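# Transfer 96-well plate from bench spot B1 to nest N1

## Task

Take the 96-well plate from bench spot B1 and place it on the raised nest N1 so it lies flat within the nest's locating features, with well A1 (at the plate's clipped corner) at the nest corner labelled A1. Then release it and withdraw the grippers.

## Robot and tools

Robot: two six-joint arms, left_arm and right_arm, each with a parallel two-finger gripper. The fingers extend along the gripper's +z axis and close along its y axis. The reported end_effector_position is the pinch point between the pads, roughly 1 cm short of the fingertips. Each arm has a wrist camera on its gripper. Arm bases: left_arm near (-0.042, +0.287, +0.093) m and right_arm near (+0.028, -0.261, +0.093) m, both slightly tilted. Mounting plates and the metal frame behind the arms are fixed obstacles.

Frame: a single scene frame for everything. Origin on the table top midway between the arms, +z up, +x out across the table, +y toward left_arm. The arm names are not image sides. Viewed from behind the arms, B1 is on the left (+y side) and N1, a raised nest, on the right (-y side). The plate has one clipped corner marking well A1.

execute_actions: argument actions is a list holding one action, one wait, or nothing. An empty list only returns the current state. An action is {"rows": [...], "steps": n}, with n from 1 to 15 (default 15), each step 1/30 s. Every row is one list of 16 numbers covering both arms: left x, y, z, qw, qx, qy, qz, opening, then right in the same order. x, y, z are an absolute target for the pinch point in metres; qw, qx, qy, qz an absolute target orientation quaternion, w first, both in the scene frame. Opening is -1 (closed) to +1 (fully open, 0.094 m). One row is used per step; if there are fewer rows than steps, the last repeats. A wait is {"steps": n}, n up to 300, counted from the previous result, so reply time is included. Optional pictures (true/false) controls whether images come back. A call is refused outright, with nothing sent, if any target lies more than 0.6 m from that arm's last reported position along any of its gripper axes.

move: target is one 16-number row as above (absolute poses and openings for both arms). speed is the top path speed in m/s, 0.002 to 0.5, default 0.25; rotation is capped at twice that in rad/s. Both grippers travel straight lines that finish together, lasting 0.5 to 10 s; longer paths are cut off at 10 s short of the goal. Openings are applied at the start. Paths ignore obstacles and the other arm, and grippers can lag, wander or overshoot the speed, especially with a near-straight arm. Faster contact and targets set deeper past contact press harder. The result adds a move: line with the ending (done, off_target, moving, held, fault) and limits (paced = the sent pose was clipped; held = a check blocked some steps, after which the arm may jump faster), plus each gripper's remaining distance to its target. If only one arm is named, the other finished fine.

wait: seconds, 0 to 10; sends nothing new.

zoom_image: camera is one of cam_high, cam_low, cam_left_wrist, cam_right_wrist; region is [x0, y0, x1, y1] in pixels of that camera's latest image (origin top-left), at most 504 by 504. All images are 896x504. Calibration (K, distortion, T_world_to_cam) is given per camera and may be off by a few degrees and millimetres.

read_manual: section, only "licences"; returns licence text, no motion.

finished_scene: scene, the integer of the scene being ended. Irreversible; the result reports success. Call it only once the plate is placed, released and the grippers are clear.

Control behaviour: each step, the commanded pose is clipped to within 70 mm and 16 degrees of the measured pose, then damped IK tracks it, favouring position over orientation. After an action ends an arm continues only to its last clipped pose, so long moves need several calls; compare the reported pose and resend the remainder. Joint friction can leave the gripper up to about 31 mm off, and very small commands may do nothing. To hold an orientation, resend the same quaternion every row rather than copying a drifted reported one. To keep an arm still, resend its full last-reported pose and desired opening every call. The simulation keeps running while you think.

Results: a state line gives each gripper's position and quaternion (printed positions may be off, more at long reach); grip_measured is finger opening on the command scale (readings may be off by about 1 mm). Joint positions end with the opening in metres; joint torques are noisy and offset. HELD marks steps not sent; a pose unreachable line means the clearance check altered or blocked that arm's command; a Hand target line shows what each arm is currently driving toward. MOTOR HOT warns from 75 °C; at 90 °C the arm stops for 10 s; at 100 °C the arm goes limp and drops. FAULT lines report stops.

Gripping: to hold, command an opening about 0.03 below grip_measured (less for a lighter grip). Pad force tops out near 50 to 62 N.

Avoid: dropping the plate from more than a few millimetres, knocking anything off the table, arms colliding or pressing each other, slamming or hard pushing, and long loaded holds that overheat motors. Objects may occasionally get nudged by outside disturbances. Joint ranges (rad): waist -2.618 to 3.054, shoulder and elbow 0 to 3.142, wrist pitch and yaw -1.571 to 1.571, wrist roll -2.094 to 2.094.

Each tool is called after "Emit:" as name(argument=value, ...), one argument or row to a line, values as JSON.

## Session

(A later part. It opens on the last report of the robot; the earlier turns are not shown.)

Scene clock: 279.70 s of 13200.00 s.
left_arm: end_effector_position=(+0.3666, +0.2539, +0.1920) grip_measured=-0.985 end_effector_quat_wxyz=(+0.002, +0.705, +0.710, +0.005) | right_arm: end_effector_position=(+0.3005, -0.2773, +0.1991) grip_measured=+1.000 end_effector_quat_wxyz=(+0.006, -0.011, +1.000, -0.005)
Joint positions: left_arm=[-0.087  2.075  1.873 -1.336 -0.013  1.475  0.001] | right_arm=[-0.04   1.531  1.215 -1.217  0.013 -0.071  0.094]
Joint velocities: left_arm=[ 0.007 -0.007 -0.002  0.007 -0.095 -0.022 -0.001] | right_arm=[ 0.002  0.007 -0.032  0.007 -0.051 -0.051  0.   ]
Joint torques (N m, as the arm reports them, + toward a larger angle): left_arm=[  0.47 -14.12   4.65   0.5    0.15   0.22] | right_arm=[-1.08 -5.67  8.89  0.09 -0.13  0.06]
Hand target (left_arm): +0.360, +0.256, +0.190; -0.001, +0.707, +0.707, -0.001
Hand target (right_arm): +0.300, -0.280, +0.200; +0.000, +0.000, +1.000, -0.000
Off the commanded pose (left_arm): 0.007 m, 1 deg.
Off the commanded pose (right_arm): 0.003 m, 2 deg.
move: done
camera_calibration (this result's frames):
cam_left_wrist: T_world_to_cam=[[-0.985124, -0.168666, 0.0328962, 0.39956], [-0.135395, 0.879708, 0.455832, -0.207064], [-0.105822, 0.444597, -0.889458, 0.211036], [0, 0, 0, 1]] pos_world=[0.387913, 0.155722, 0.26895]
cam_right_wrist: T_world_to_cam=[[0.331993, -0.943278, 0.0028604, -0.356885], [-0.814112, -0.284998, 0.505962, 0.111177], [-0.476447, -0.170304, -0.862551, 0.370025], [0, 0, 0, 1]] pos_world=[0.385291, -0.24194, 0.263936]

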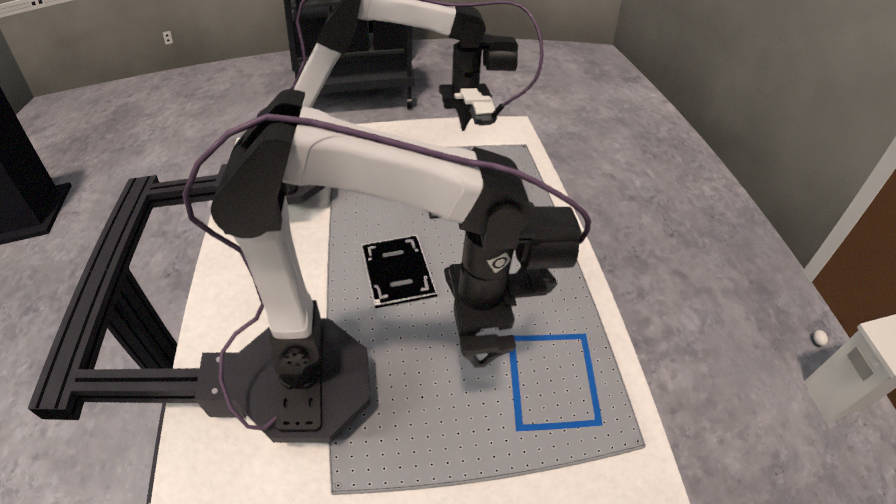

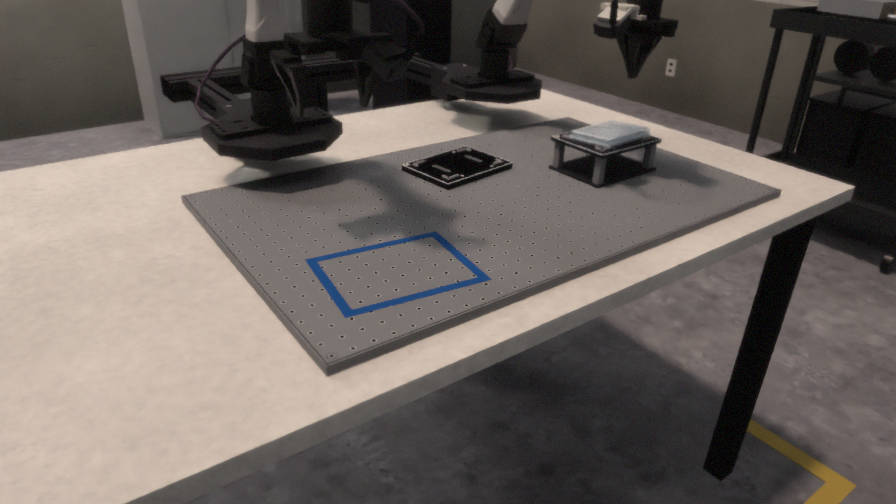

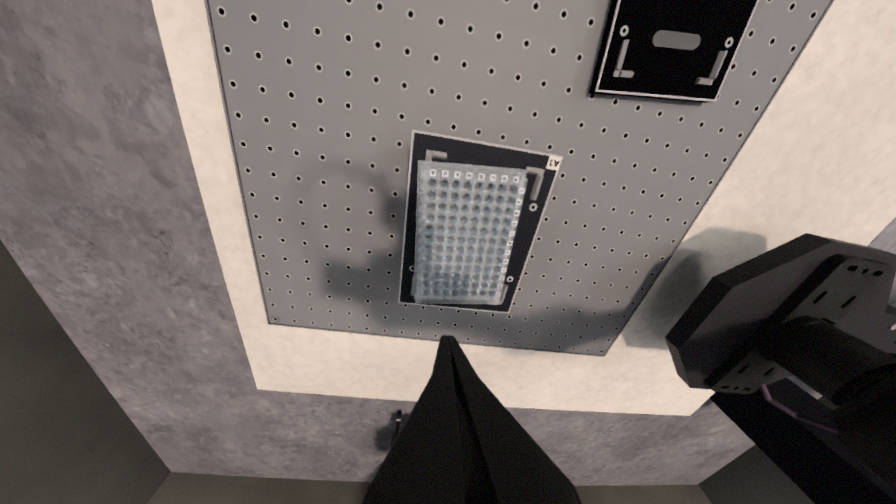

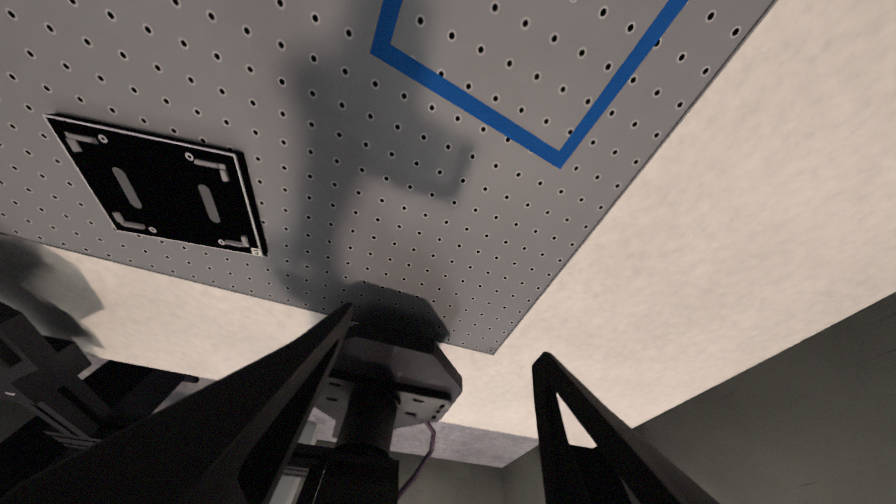

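Emit:
move(
  target=[0.36,0.24,0.15,0,0.707,0.707,0,1,0.30,-0.28,0.2,0,0,1,0,1],
  speed=0.08,
)

Emit:
move(
  target=[0.358,0.24,0.072,0,0.707,0.707,0,1,0.30,-0.28,0.2,0,0,1,0,1],
  speed=0.05,
)

Emit:
move(
  target=[0.358,0.24,0.072,0,0.707,0.707,0,0.72,0.30,-0.28,0.2,0,0,1,0,1],
  speed=0.05,
)

Scene clock: 294.03 s of 13200.00 s.
left_arm: end_effector_position=(+0.3636, +0.2442, +0.1560) grip_measured=+1.000 end_effector_quat_wxyz=(+0.002, +0.708, +0.706, +0.005) | right_arm: end_effector_position=(+0.3005, -0.2773, +0.1991) grip_measured=+1.000 end_effector_quat_wxyz=(+0.006, -0.011, +1.000, -0.005)
Joint positions: left_arm=[-0.11   2.075  1.729 -1.192 -0.013  1.46   0.094] | right_arm=[-0.04   1.531  1.215 -1.217  0.013 -0.071  0.094]
Joint velocities: left_arm=[-0.002 -0.022 -0.002 -0.022 -0.007  0.051  0.   ] | right_arm=[ 0.017 -0.022  0.002  0.022 -0.007  0.022  0.   ]
Joint torques (N m, as the arm reports them, + toward a larger angle): left_arm=[ -0.7  -12.91   4.94   0.64   0.15   0.06] | right_arm=[-1.08 -5.69  8.89  0.09 -0.13  0.06]
Hand target (left_arm): +0.359, +0.240, +0.150; -0.000, +0.707, +0.707, -0.000
Hand target (right_arm): +0.300, -0.280, +0.200; +0.000, +0.000, +1.000, -0.000
Off the commanded pose (left_arm): 0.008 m, 1 deg.
Off the commanded pose (right_arm): 0.003 m, 2 deg.
After step 90, 10.27 s passed at rest.
move: done
camera_calibration (this result's frames):
cam_left_wrist: T_world_to_cam=[[-0.986572, -0.159999, 0.0328178, 0.394553], [-0.127768, 0.881194, 0.455162, -0.185579], [-0.101744, 0.444857, -0.889804, 0.181499], [0, 0, 0, 1]] pos_world=[0.38401, 0.145918, 0.233019]
cam_right_wrist: T_world_to_cam=[[0.331993, -0.943278, 0.0028604, -0.356885], [-0.814112, -0.284998, 0.505962, 0.111177], [-0.476447, -0.170304, -0.862551, 0.370025], [0, 0, 0, 1]] pos_world=[0.385291, -0.24194, 0.263936]

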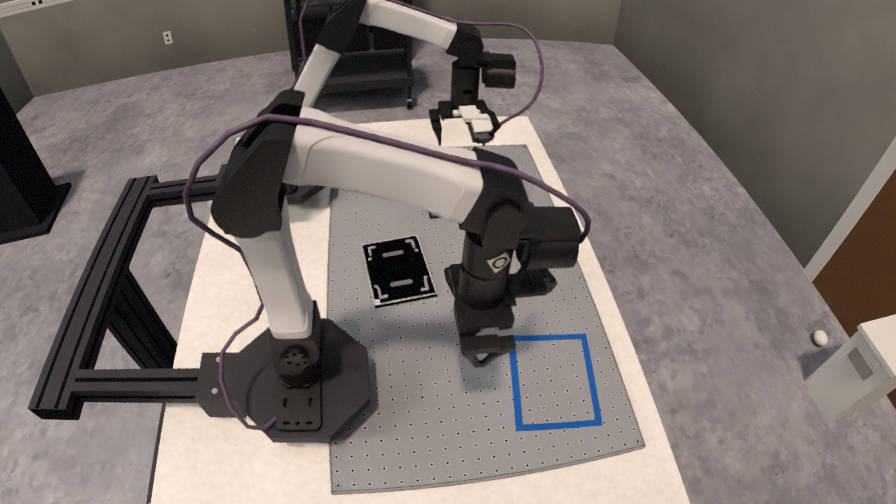

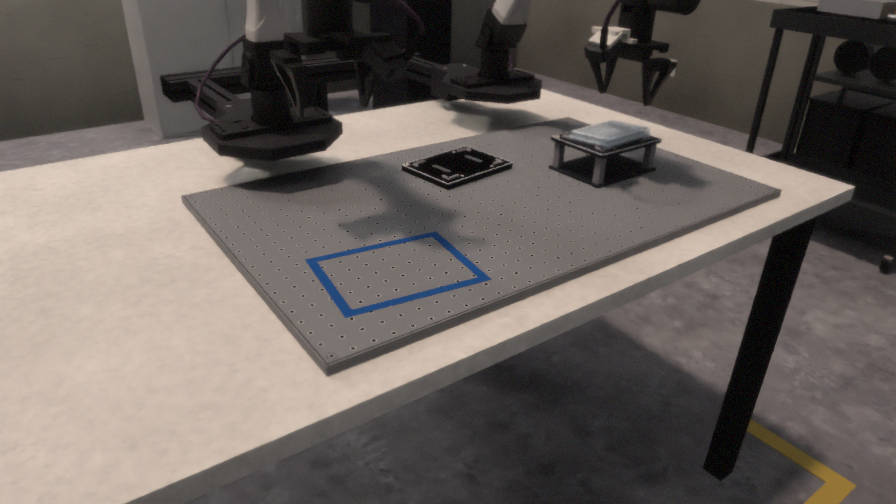

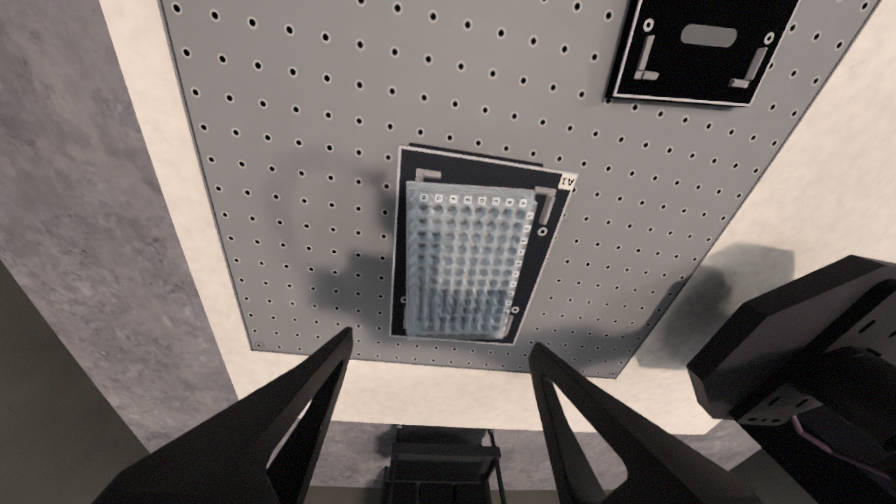

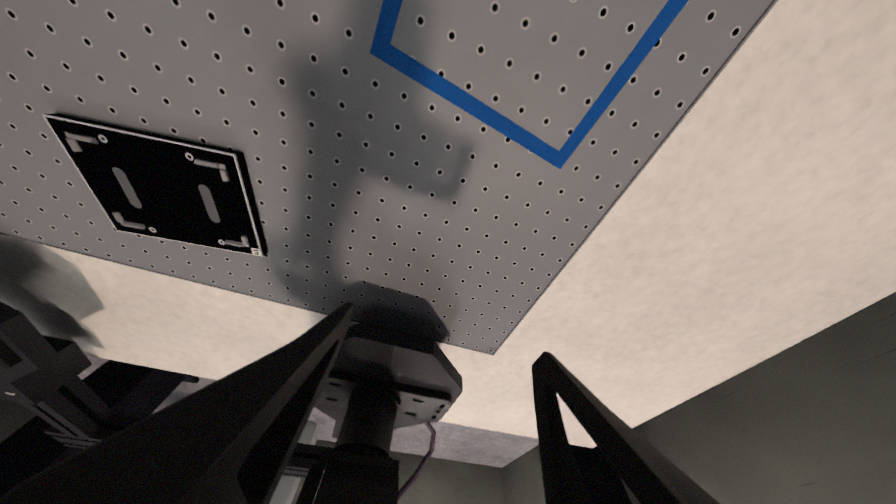

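Scene clock: 295.97 s of 13200.00 s.
left_arm: end_effector_position=(+0.3640, +0.2436, +0.0975) grip_measured=+1.000 end_effector_quat_wxyz=(+0.010, +0.708, +0.706, +0.011) | right_arm: end_effector_position=(+0.3005, -0.2773, +0.1991) grip_measured=+1.000 end_effector_quat_wxyz=(+0.006, -0.011, +1.000, -0.005)
Joint positions: left_arm=[-0.11   2.112  1.548 -0.953 -0.013  1.46   0.094] | right_arm=[-0.04   1.531  1.215 -1.217  0.013 -0.071  0.094]
Joint velocities: left_arm=[ 0.002 -0.002  0.027  0.095  0.007  0.007  0.   ] | right_arm=[-0.002 -0.007 -0.012  0.007 -0.037  0.022  0.   ]
Joint torques (N m, as the arm reports them, + toward a larger angle): left_arm=[ -0.62 -10.09   3.39   1.15   0.13   0.08] | right_arm=[-1.09 -5.67  8.88  0.09 -0.13  0.06]
Hand target (left_arm): +0.356, +0.240, +0.073; -0.001, +0.707, +0.707, -0.000
Hand target (right_arm): +0.300, -0.280, +0.200; +0.000, +0.000, +1.000, -0.000
Off the commanded pose (left_arm): 0.026 m, 2 deg.
Off the commanded pose (right_arm): 0.003 m, 2 deg.
move: off_target (left_arm)
camera_calibration (this result's frames):
cam_left_wrist: T_world_to_cam=[[-0.987012, -0.160123, 0.0129909, 0.398921], [-0.137195, 0.882221, 0.450405, -0.154758], [-0.0835812, 0.442772, -0.89273, 0.123923], [0, 0, 0, 1]] pos_world=[0.382865, 0.145538, 0.175151]
cam_right_wrist: T_world_to_cam=[[0.331993, -0.943278, 0.0028604, -0.356885], [-0.814112, -0.284998, 0.505962, 0.111177], [-0.476447, -0.170304, -0.862551, 0.370025], [0, 0, 0, 1]] pos_world=[0.385291, -0.24194, 0.263936]

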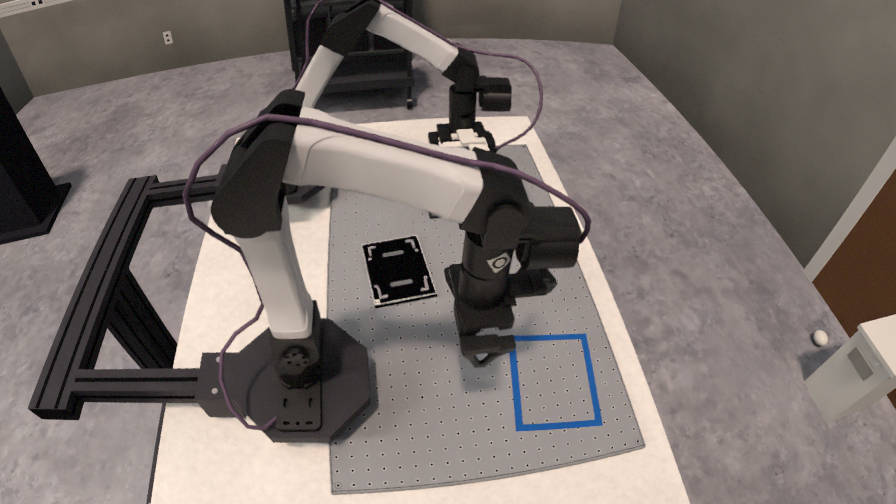

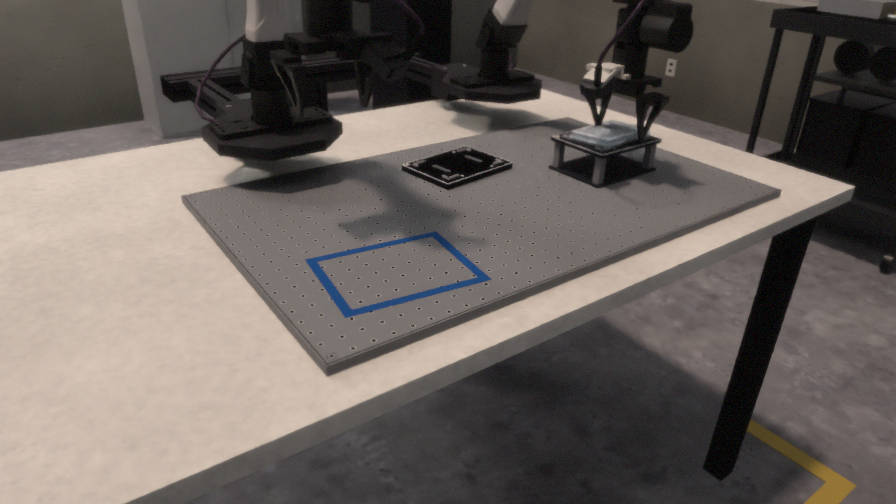

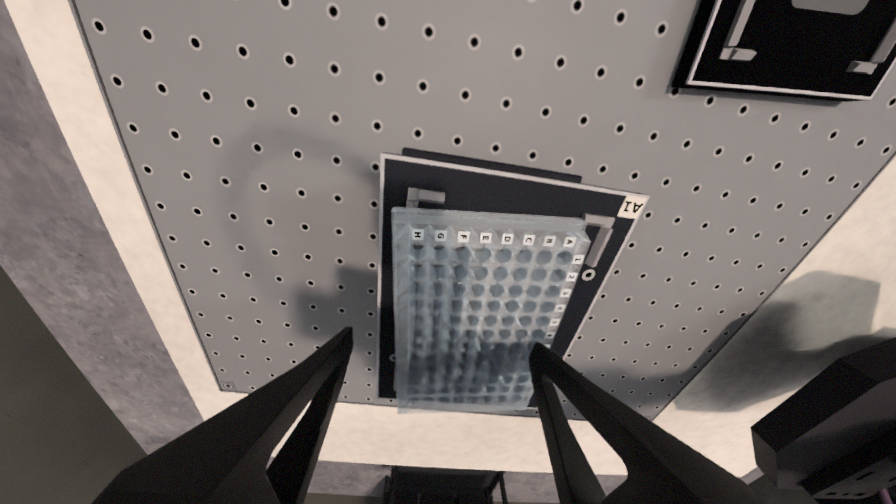

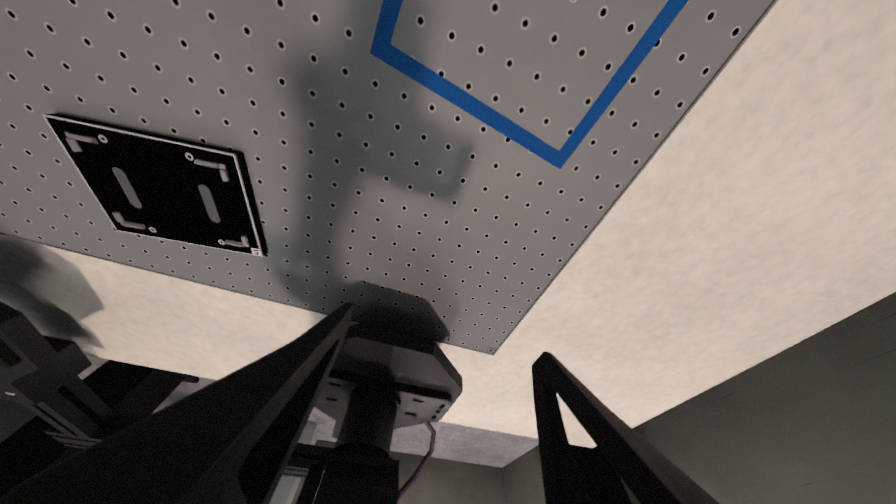

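Scene clock: 296.73 s of 13200.00 s.
left_arm: end_effector_position=(+0.3621, +0.2439, +0.0974) grip_measured=+0.722 end_effector_quat_wxyz=(+0.007, +0.708, +0.706, +0.009) | right_arm: end_effector_position=(+0.3005, -0.2773, +0.1991) grip_measured=+1.000 end_effector_quat_wxyz=(+0.006, -0.011, +1.000, -0.005)
Joint positions: left_arm=[-0.11   2.112  1.548 -0.961 -0.013  1.46   0.081] | right_arm=[-0.04   1.531  1.215 -1.217  0.013 -0.071  0.094]
Joint velocities: left_arm=[-0.002 -0.002  0.007 -0.007 -0.081  0.051  0.001] | right_arm=[-0.007 -0.012 -0.007 -0.022  0.007 -0.007  0.   ]
Joint torques (N m, as the arm reports them, + toward a larger angle): left_arm=[-0.63 -9.84  3.57  1.2   0.12  0.08] | right_arm=[-1.08 -5.67  8.9   0.09 -0.13  0.07]
Hand target (left_arm): +0.356, +0.240, +0.073; -0.001, +0.707, +0.707, -0.001
Hand target (right_arm): +0.300, -0.280, +0.200; +0.000, +0.000, +1.000, -0.000
Off the commanded pose (left_arm): 0.026 m, 1 deg.
Off the commanded pose (right_arm): 0.003 m, 2 deg.
move: off_target (left_arm)
camera_calibration (this result's frames):
cam_left_wrist: T_world_to_cam=[[-0.986889, -0.160069, 0.0207024, 0.396217], [-0.133541, 0.881823, 0.452278, -0.156608], [-0.0906517, 0.443583, -0.891637, 0.125872], [0, 0, 0, 1]] pos_world=[0.381519, 0.145688, 0.17486]
cam_right_wrist: T_world_to_cam=[[0.331993, -0.943278, 0.0028604, -0.356885], [-0.814112, -0.284998, 0.505962, 0.111177], [-0.476447, -0.170304, -0.862551, 0.370025], [0, 0, 0, 1]] pos_world=[0.385291, -0.24194, 0.263936]

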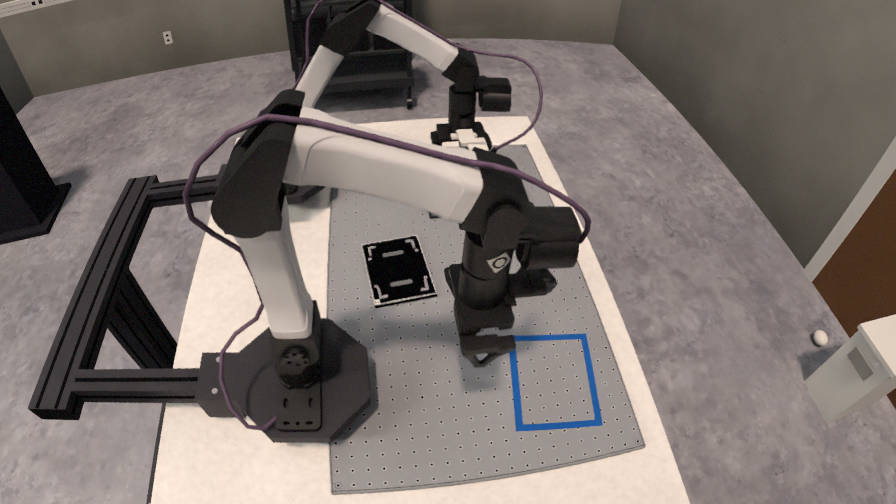

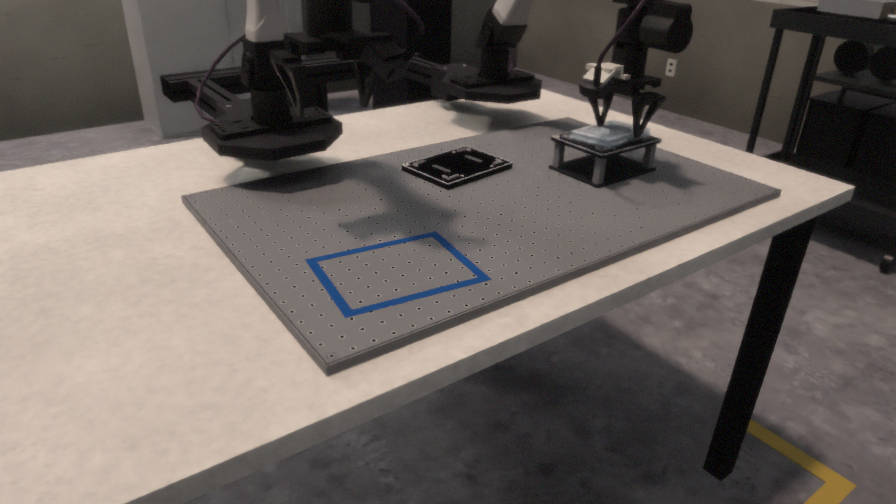

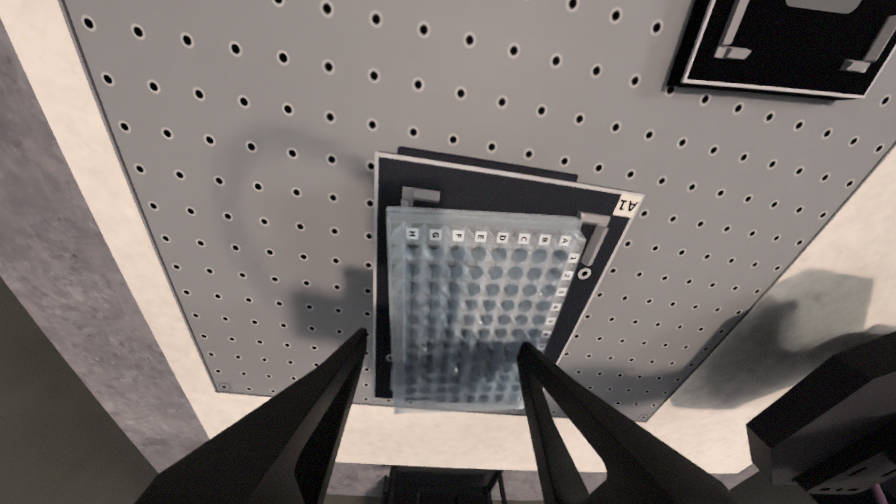

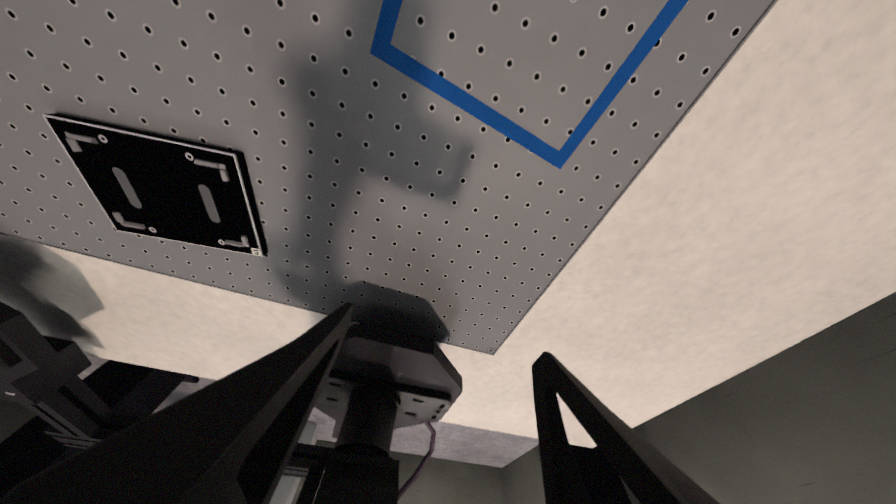

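Emit:
move(
  target=[0.352,0.24,0.14,0,0.707,0.707,0,1,0.30,-0.28,0.2,0,0,1,0,1],
  speed=0.08,
)

Emit:
move(
  target=[0.348,0.24,0.064,0,0.707,0.707,0,1,0.30,-0.28,0.2,0,0,1,0,1],
  speed=0.05,
)

Scene clock: 302.93 s of 13200.00 s.
left_arm: end_effector_position=(+0.3489, +0.2456, +0.1296) grip_measured=+1.000 end_effector_quat_wxyz=(-0.009, +0.707, +0.707, -0.004) | right_arm: end_effector_position=(+0.3005, -0.2773, +0.1991) grip_measured=+1.000 end_effector_quat_wxyz=(+0.006, -0.011, +1.000, -0.005)
Joint positions: left_arm=[-0.11   2.063  1.605 -1.108 -0.013  1.458  0.094] | right_arm=[-0.04   1.531  1.215 -1.217  0.013 -0.071  0.094]
Joint velocities: left_arm=[ 0.007 -0.002 -0.017 -0.022 -0.125  0.051  0.   ] | right_arm=[ 0.002  0.002 -0.012 -0.037 -0.007 -0.066  0.   ]
Joint torques (N m, as the arm reports them, + toward a larger angle): left_arm=[ -0.89 -13.5    8.36   0.2    0.13   0.07] | right_arm=[-1.07 -5.67  8.89  0.09 -0.12  0.06]
Hand target (left_arm): +0.352, +0.240, +0.140; +0.000, +0.707, +0.707, -0.000
Hand target (right_arm): +0.300, -0.280, +0.200; +0.000, +0.000, +1.000, -0.000
Off the commanded pose (left_arm): 0.012 m, 1 deg.
Off the commanded pose (right_arm): 0.003 m, 2 deg.
After step 90, 2.13 s passed at rest.
move: off_target (left_arm)
camera_calibration (this result's frames):
cam_left_wrist: T_world_to_cam=[[-0.985004, -0.161783, 0.0599467, 0.377491], [-0.11638, 0.87953, 0.461392, -0.181111], [-0.12737, 0.447496, -0.885169, 0.163616], [0, 0, 0, 1]] pos_world=[0.371592, 0.147147, 0.205761]
cam_right_wrist: T_world_to_cam=[[0.331993, -0.943278, 0.0028604, -0.356885], [-0.814112, -0.284998, 0.505962, 0.111177], [-0.476447, -0.170304, -0.862551, 0.370025], [0, 0, 0, 1]] pos_world=[0.385291, -0.24194, 0.263936]

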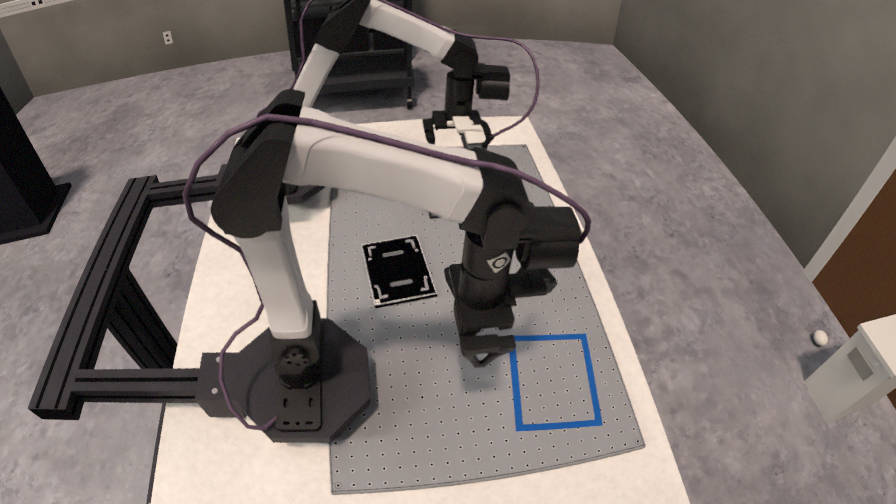

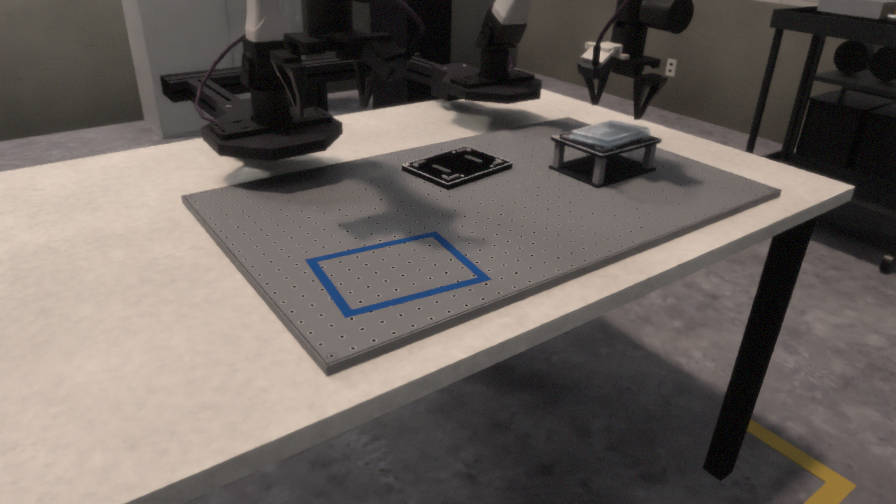

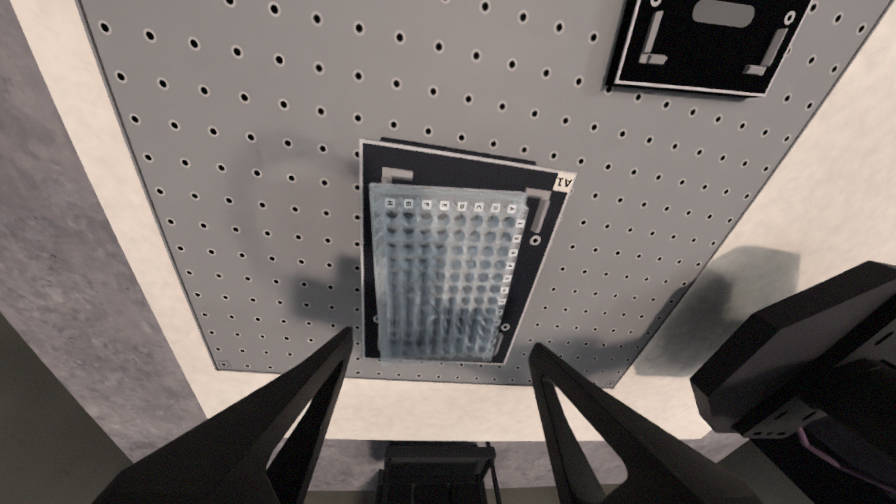

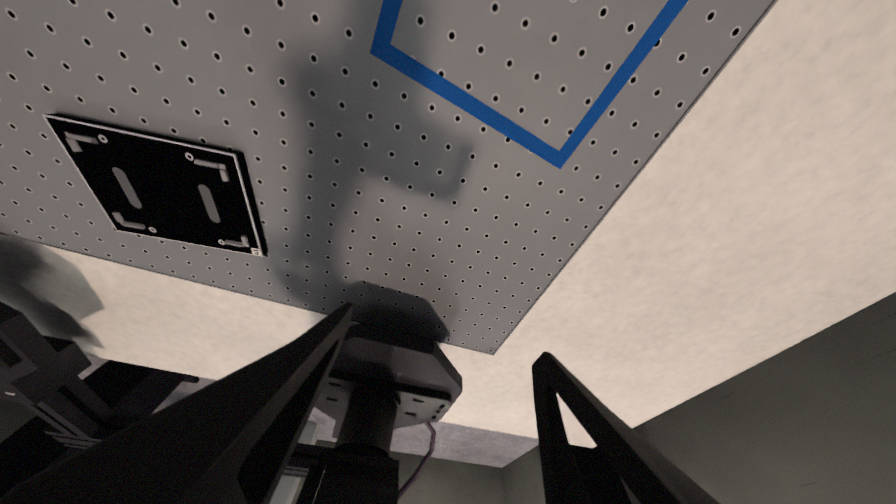

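Scene clock: 304.50 s of 13200.00 s.
left_arm: end_effector_position=(+0.3528, +0.2448, +0.0828) grip_measured=+1.000 end_effector_quat_wxyz=(+0.007, +0.707, +0.707, +0.008) | right_arm: end_effector_position=(+0.3005, -0.2773, +0.1991) grip_measured=+1.000 end_effector_quat_wxyz=(+0.006, -0.011, +1.000, -0.005)
Joint positions: left_arm=[-0.11   2.101  1.467 -0.893 -0.013  1.457  0.094] | right_arm=[-0.04   1.531  1.215 -1.217  0.013 -0.071  0.094]
Joint velocities: left_arm=[ 0.007 -0.002  0.002 -0.022 -0.007  0.007  0.   ] | right_arm=[-0.002  0.002 -0.002  0.051  0.037 -0.051  0.   ]
Joint torques (N m, as the arm reports them, + toward a larger angle): left_arm=[ -0.85 -10.3    4.15   0.99   0.13   0.07] | right_arm=[-1.08 -5.67  8.9   0.09 -0.13  0.06]
Hand target (left_arm): +0.346, +0.240, +0.065; -0.001, +0.707, +0.707, -0.000
Hand target (right_arm): +0.300, -0.280, +0.200; +0.000, +0.000, +1.000, -0.000
Off the commanded pose (left_arm): 0.020 m, 1 deg.
Off the commanded pose (right_arm): 0.003 m, 2 deg.
move: off_target (left_arm)
camera_calibration (this result's frames):
cam_left_wrist: T_world_to_cam=[[-0.986435, -0.162695, 0.0218068, 0.387847], [-0.135374, 0.881433, 0.452493, -0.151327], [-0.0928396, 0.443403, -0.891501, 0.112362], [0, 0, 0, 1]] pos_world=[0.372532, 0.146663, 0.160188]
cam_right_wrist: T_world_to_cam=[[0.331993, -0.943278, 0.0028604, -0.356885], [-0.814112, -0.284998, 0.505962, 0.111177], [-0.476447, -0.170304, -0.862551, 0.370025], [0, 0, 0, 1]] pos_world=[0.385291, -0.24194, 0.263936]

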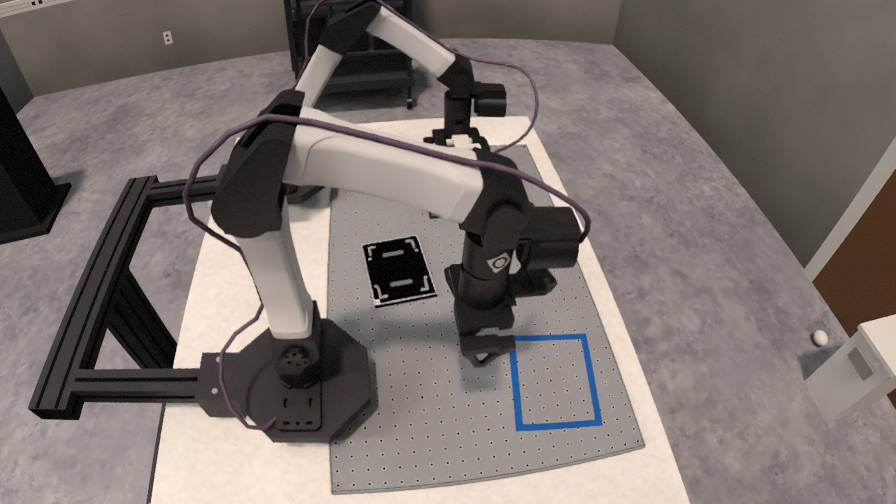

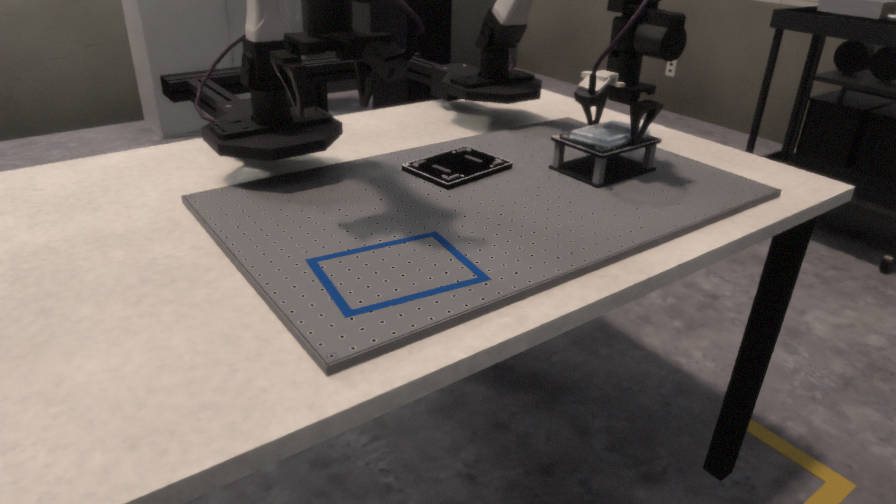

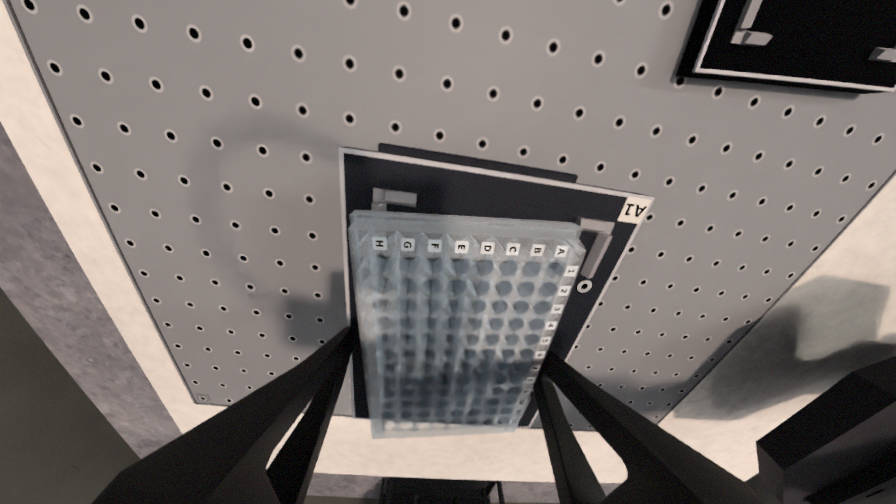

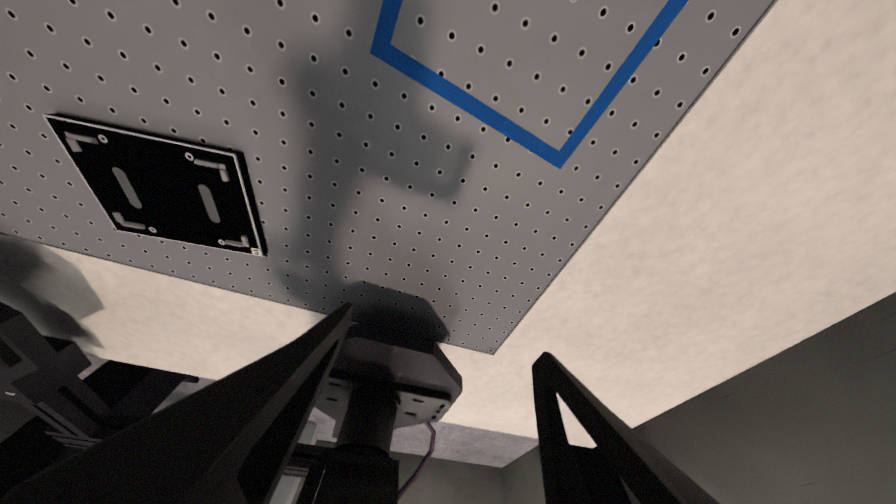

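Emit:
move(
  target=[0.348,0.24,0.064,0,0.707,0.707,0,0.72, 0.30,-0.28,0.2,0,0,1,0,1],
  speed=0.05,
)

Scene clock: 318.73 s of 13200.00 s.
left_arm: end_effector_position=(+0.3527, +0.2448, +0.0828) grip_measured=+0.776 end_effector_quat_wxyz=(+0.006, +0.707, +0.707, +0.008) | right_arm: end_effector_position=(+0.3005, -0.2773, +0.1991) grip_measured=+1.000 end_effector_quat_wxyz=(+0.006, -0.011, +1.000, -0.005)
Joint positions: left_arm=[-0.11   2.101  1.467 -0.893 -0.013  1.457  0.083] | right_arm=[-0.04   1.531  1.215 -1.217  0.013 -0.071  0.094]
Joint velocities: left_arm=[-0.002 -0.007 -0.022 -0.037  0.066  0.007 -0.001] | right_arm=[ 0.002  0.012 -0.002 -0.007 -0.051  0.066  0.   ]
Joint torques (N m, as the arm reports them, + toward a larger angle): left_arm=[ -0.92 -10.1    4.36   0.98   0.14   0.07] | right_arm=[-1.07 -5.67  8.88  0.09 -0.13  0.06]
Hand target (left_arm): +0.347, +0.240, +0.065; -0.000, +0.707, +0.707, -0.000
Hand target (right_arm): +0.300, -0.280, +0.200; +0.000, +0.000, +1.000, -0.000
Off the commanded pose (left_arm): 0.020 m, 1 deg.
Off the commanded pose (right_arm): 0.003 m, 2 deg.
After step 90, 10.53 s passed at rest.
move: off_target (left_arm)
camera_calibration (this result's frames):
cam_left_wrist: T_world_to_cam=[[-0.986428, -0.162693, 0.0221737, 0.387723], [-0.135199, 0.881414, 0.452582, -0.151412], [-0.093176, 0.443442, -0.891447, 0.112452], [0, 0, 0, 1]] pos_world=[0.372468, 0.146671, 0.160174]
cam_right_wrist: T_world_to_cam=[[0.331993, -0.943278, 0.0028604, -0.356885], [-0.814112, -0.284998, 0.505962, 0.111177], [-0.476447, -0.170304, -0.862551, 0.370025], [0, 0, 0, 1]] pos_world=[0.385291, -0.24194, 0.263936]

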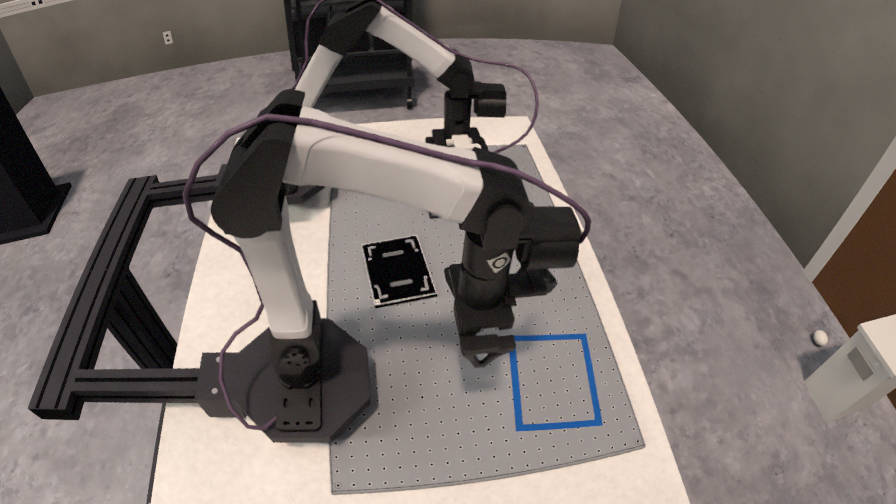

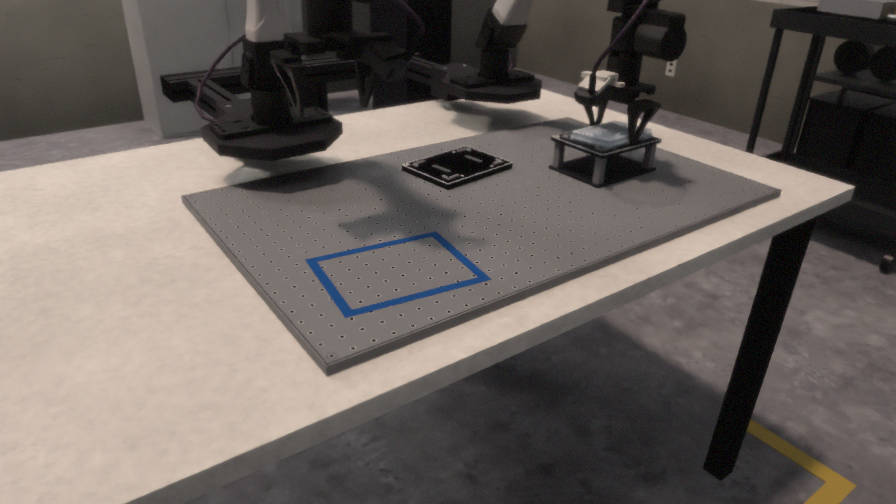

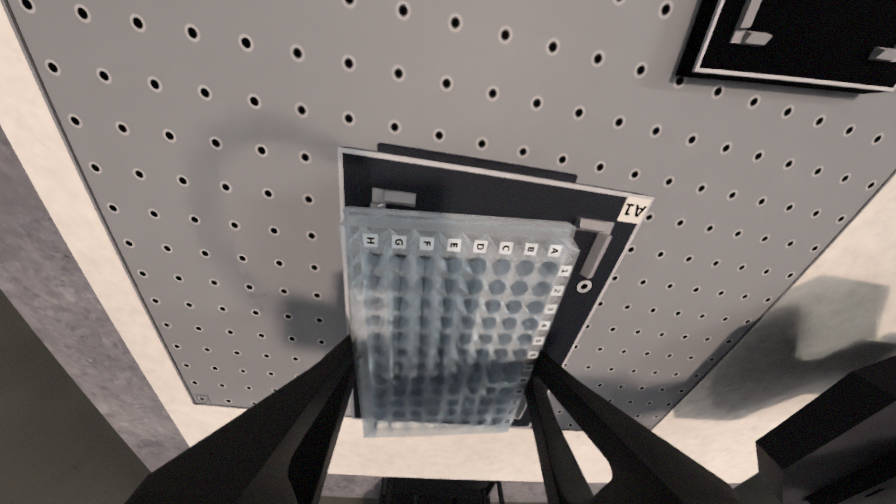

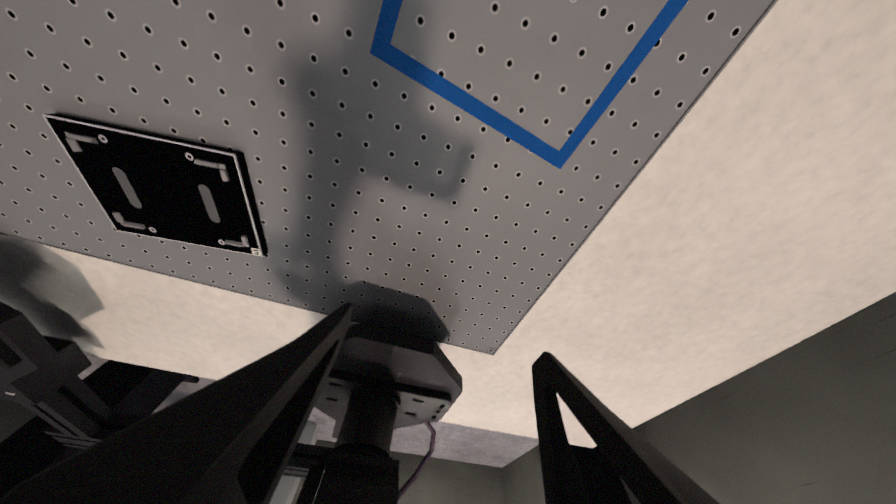

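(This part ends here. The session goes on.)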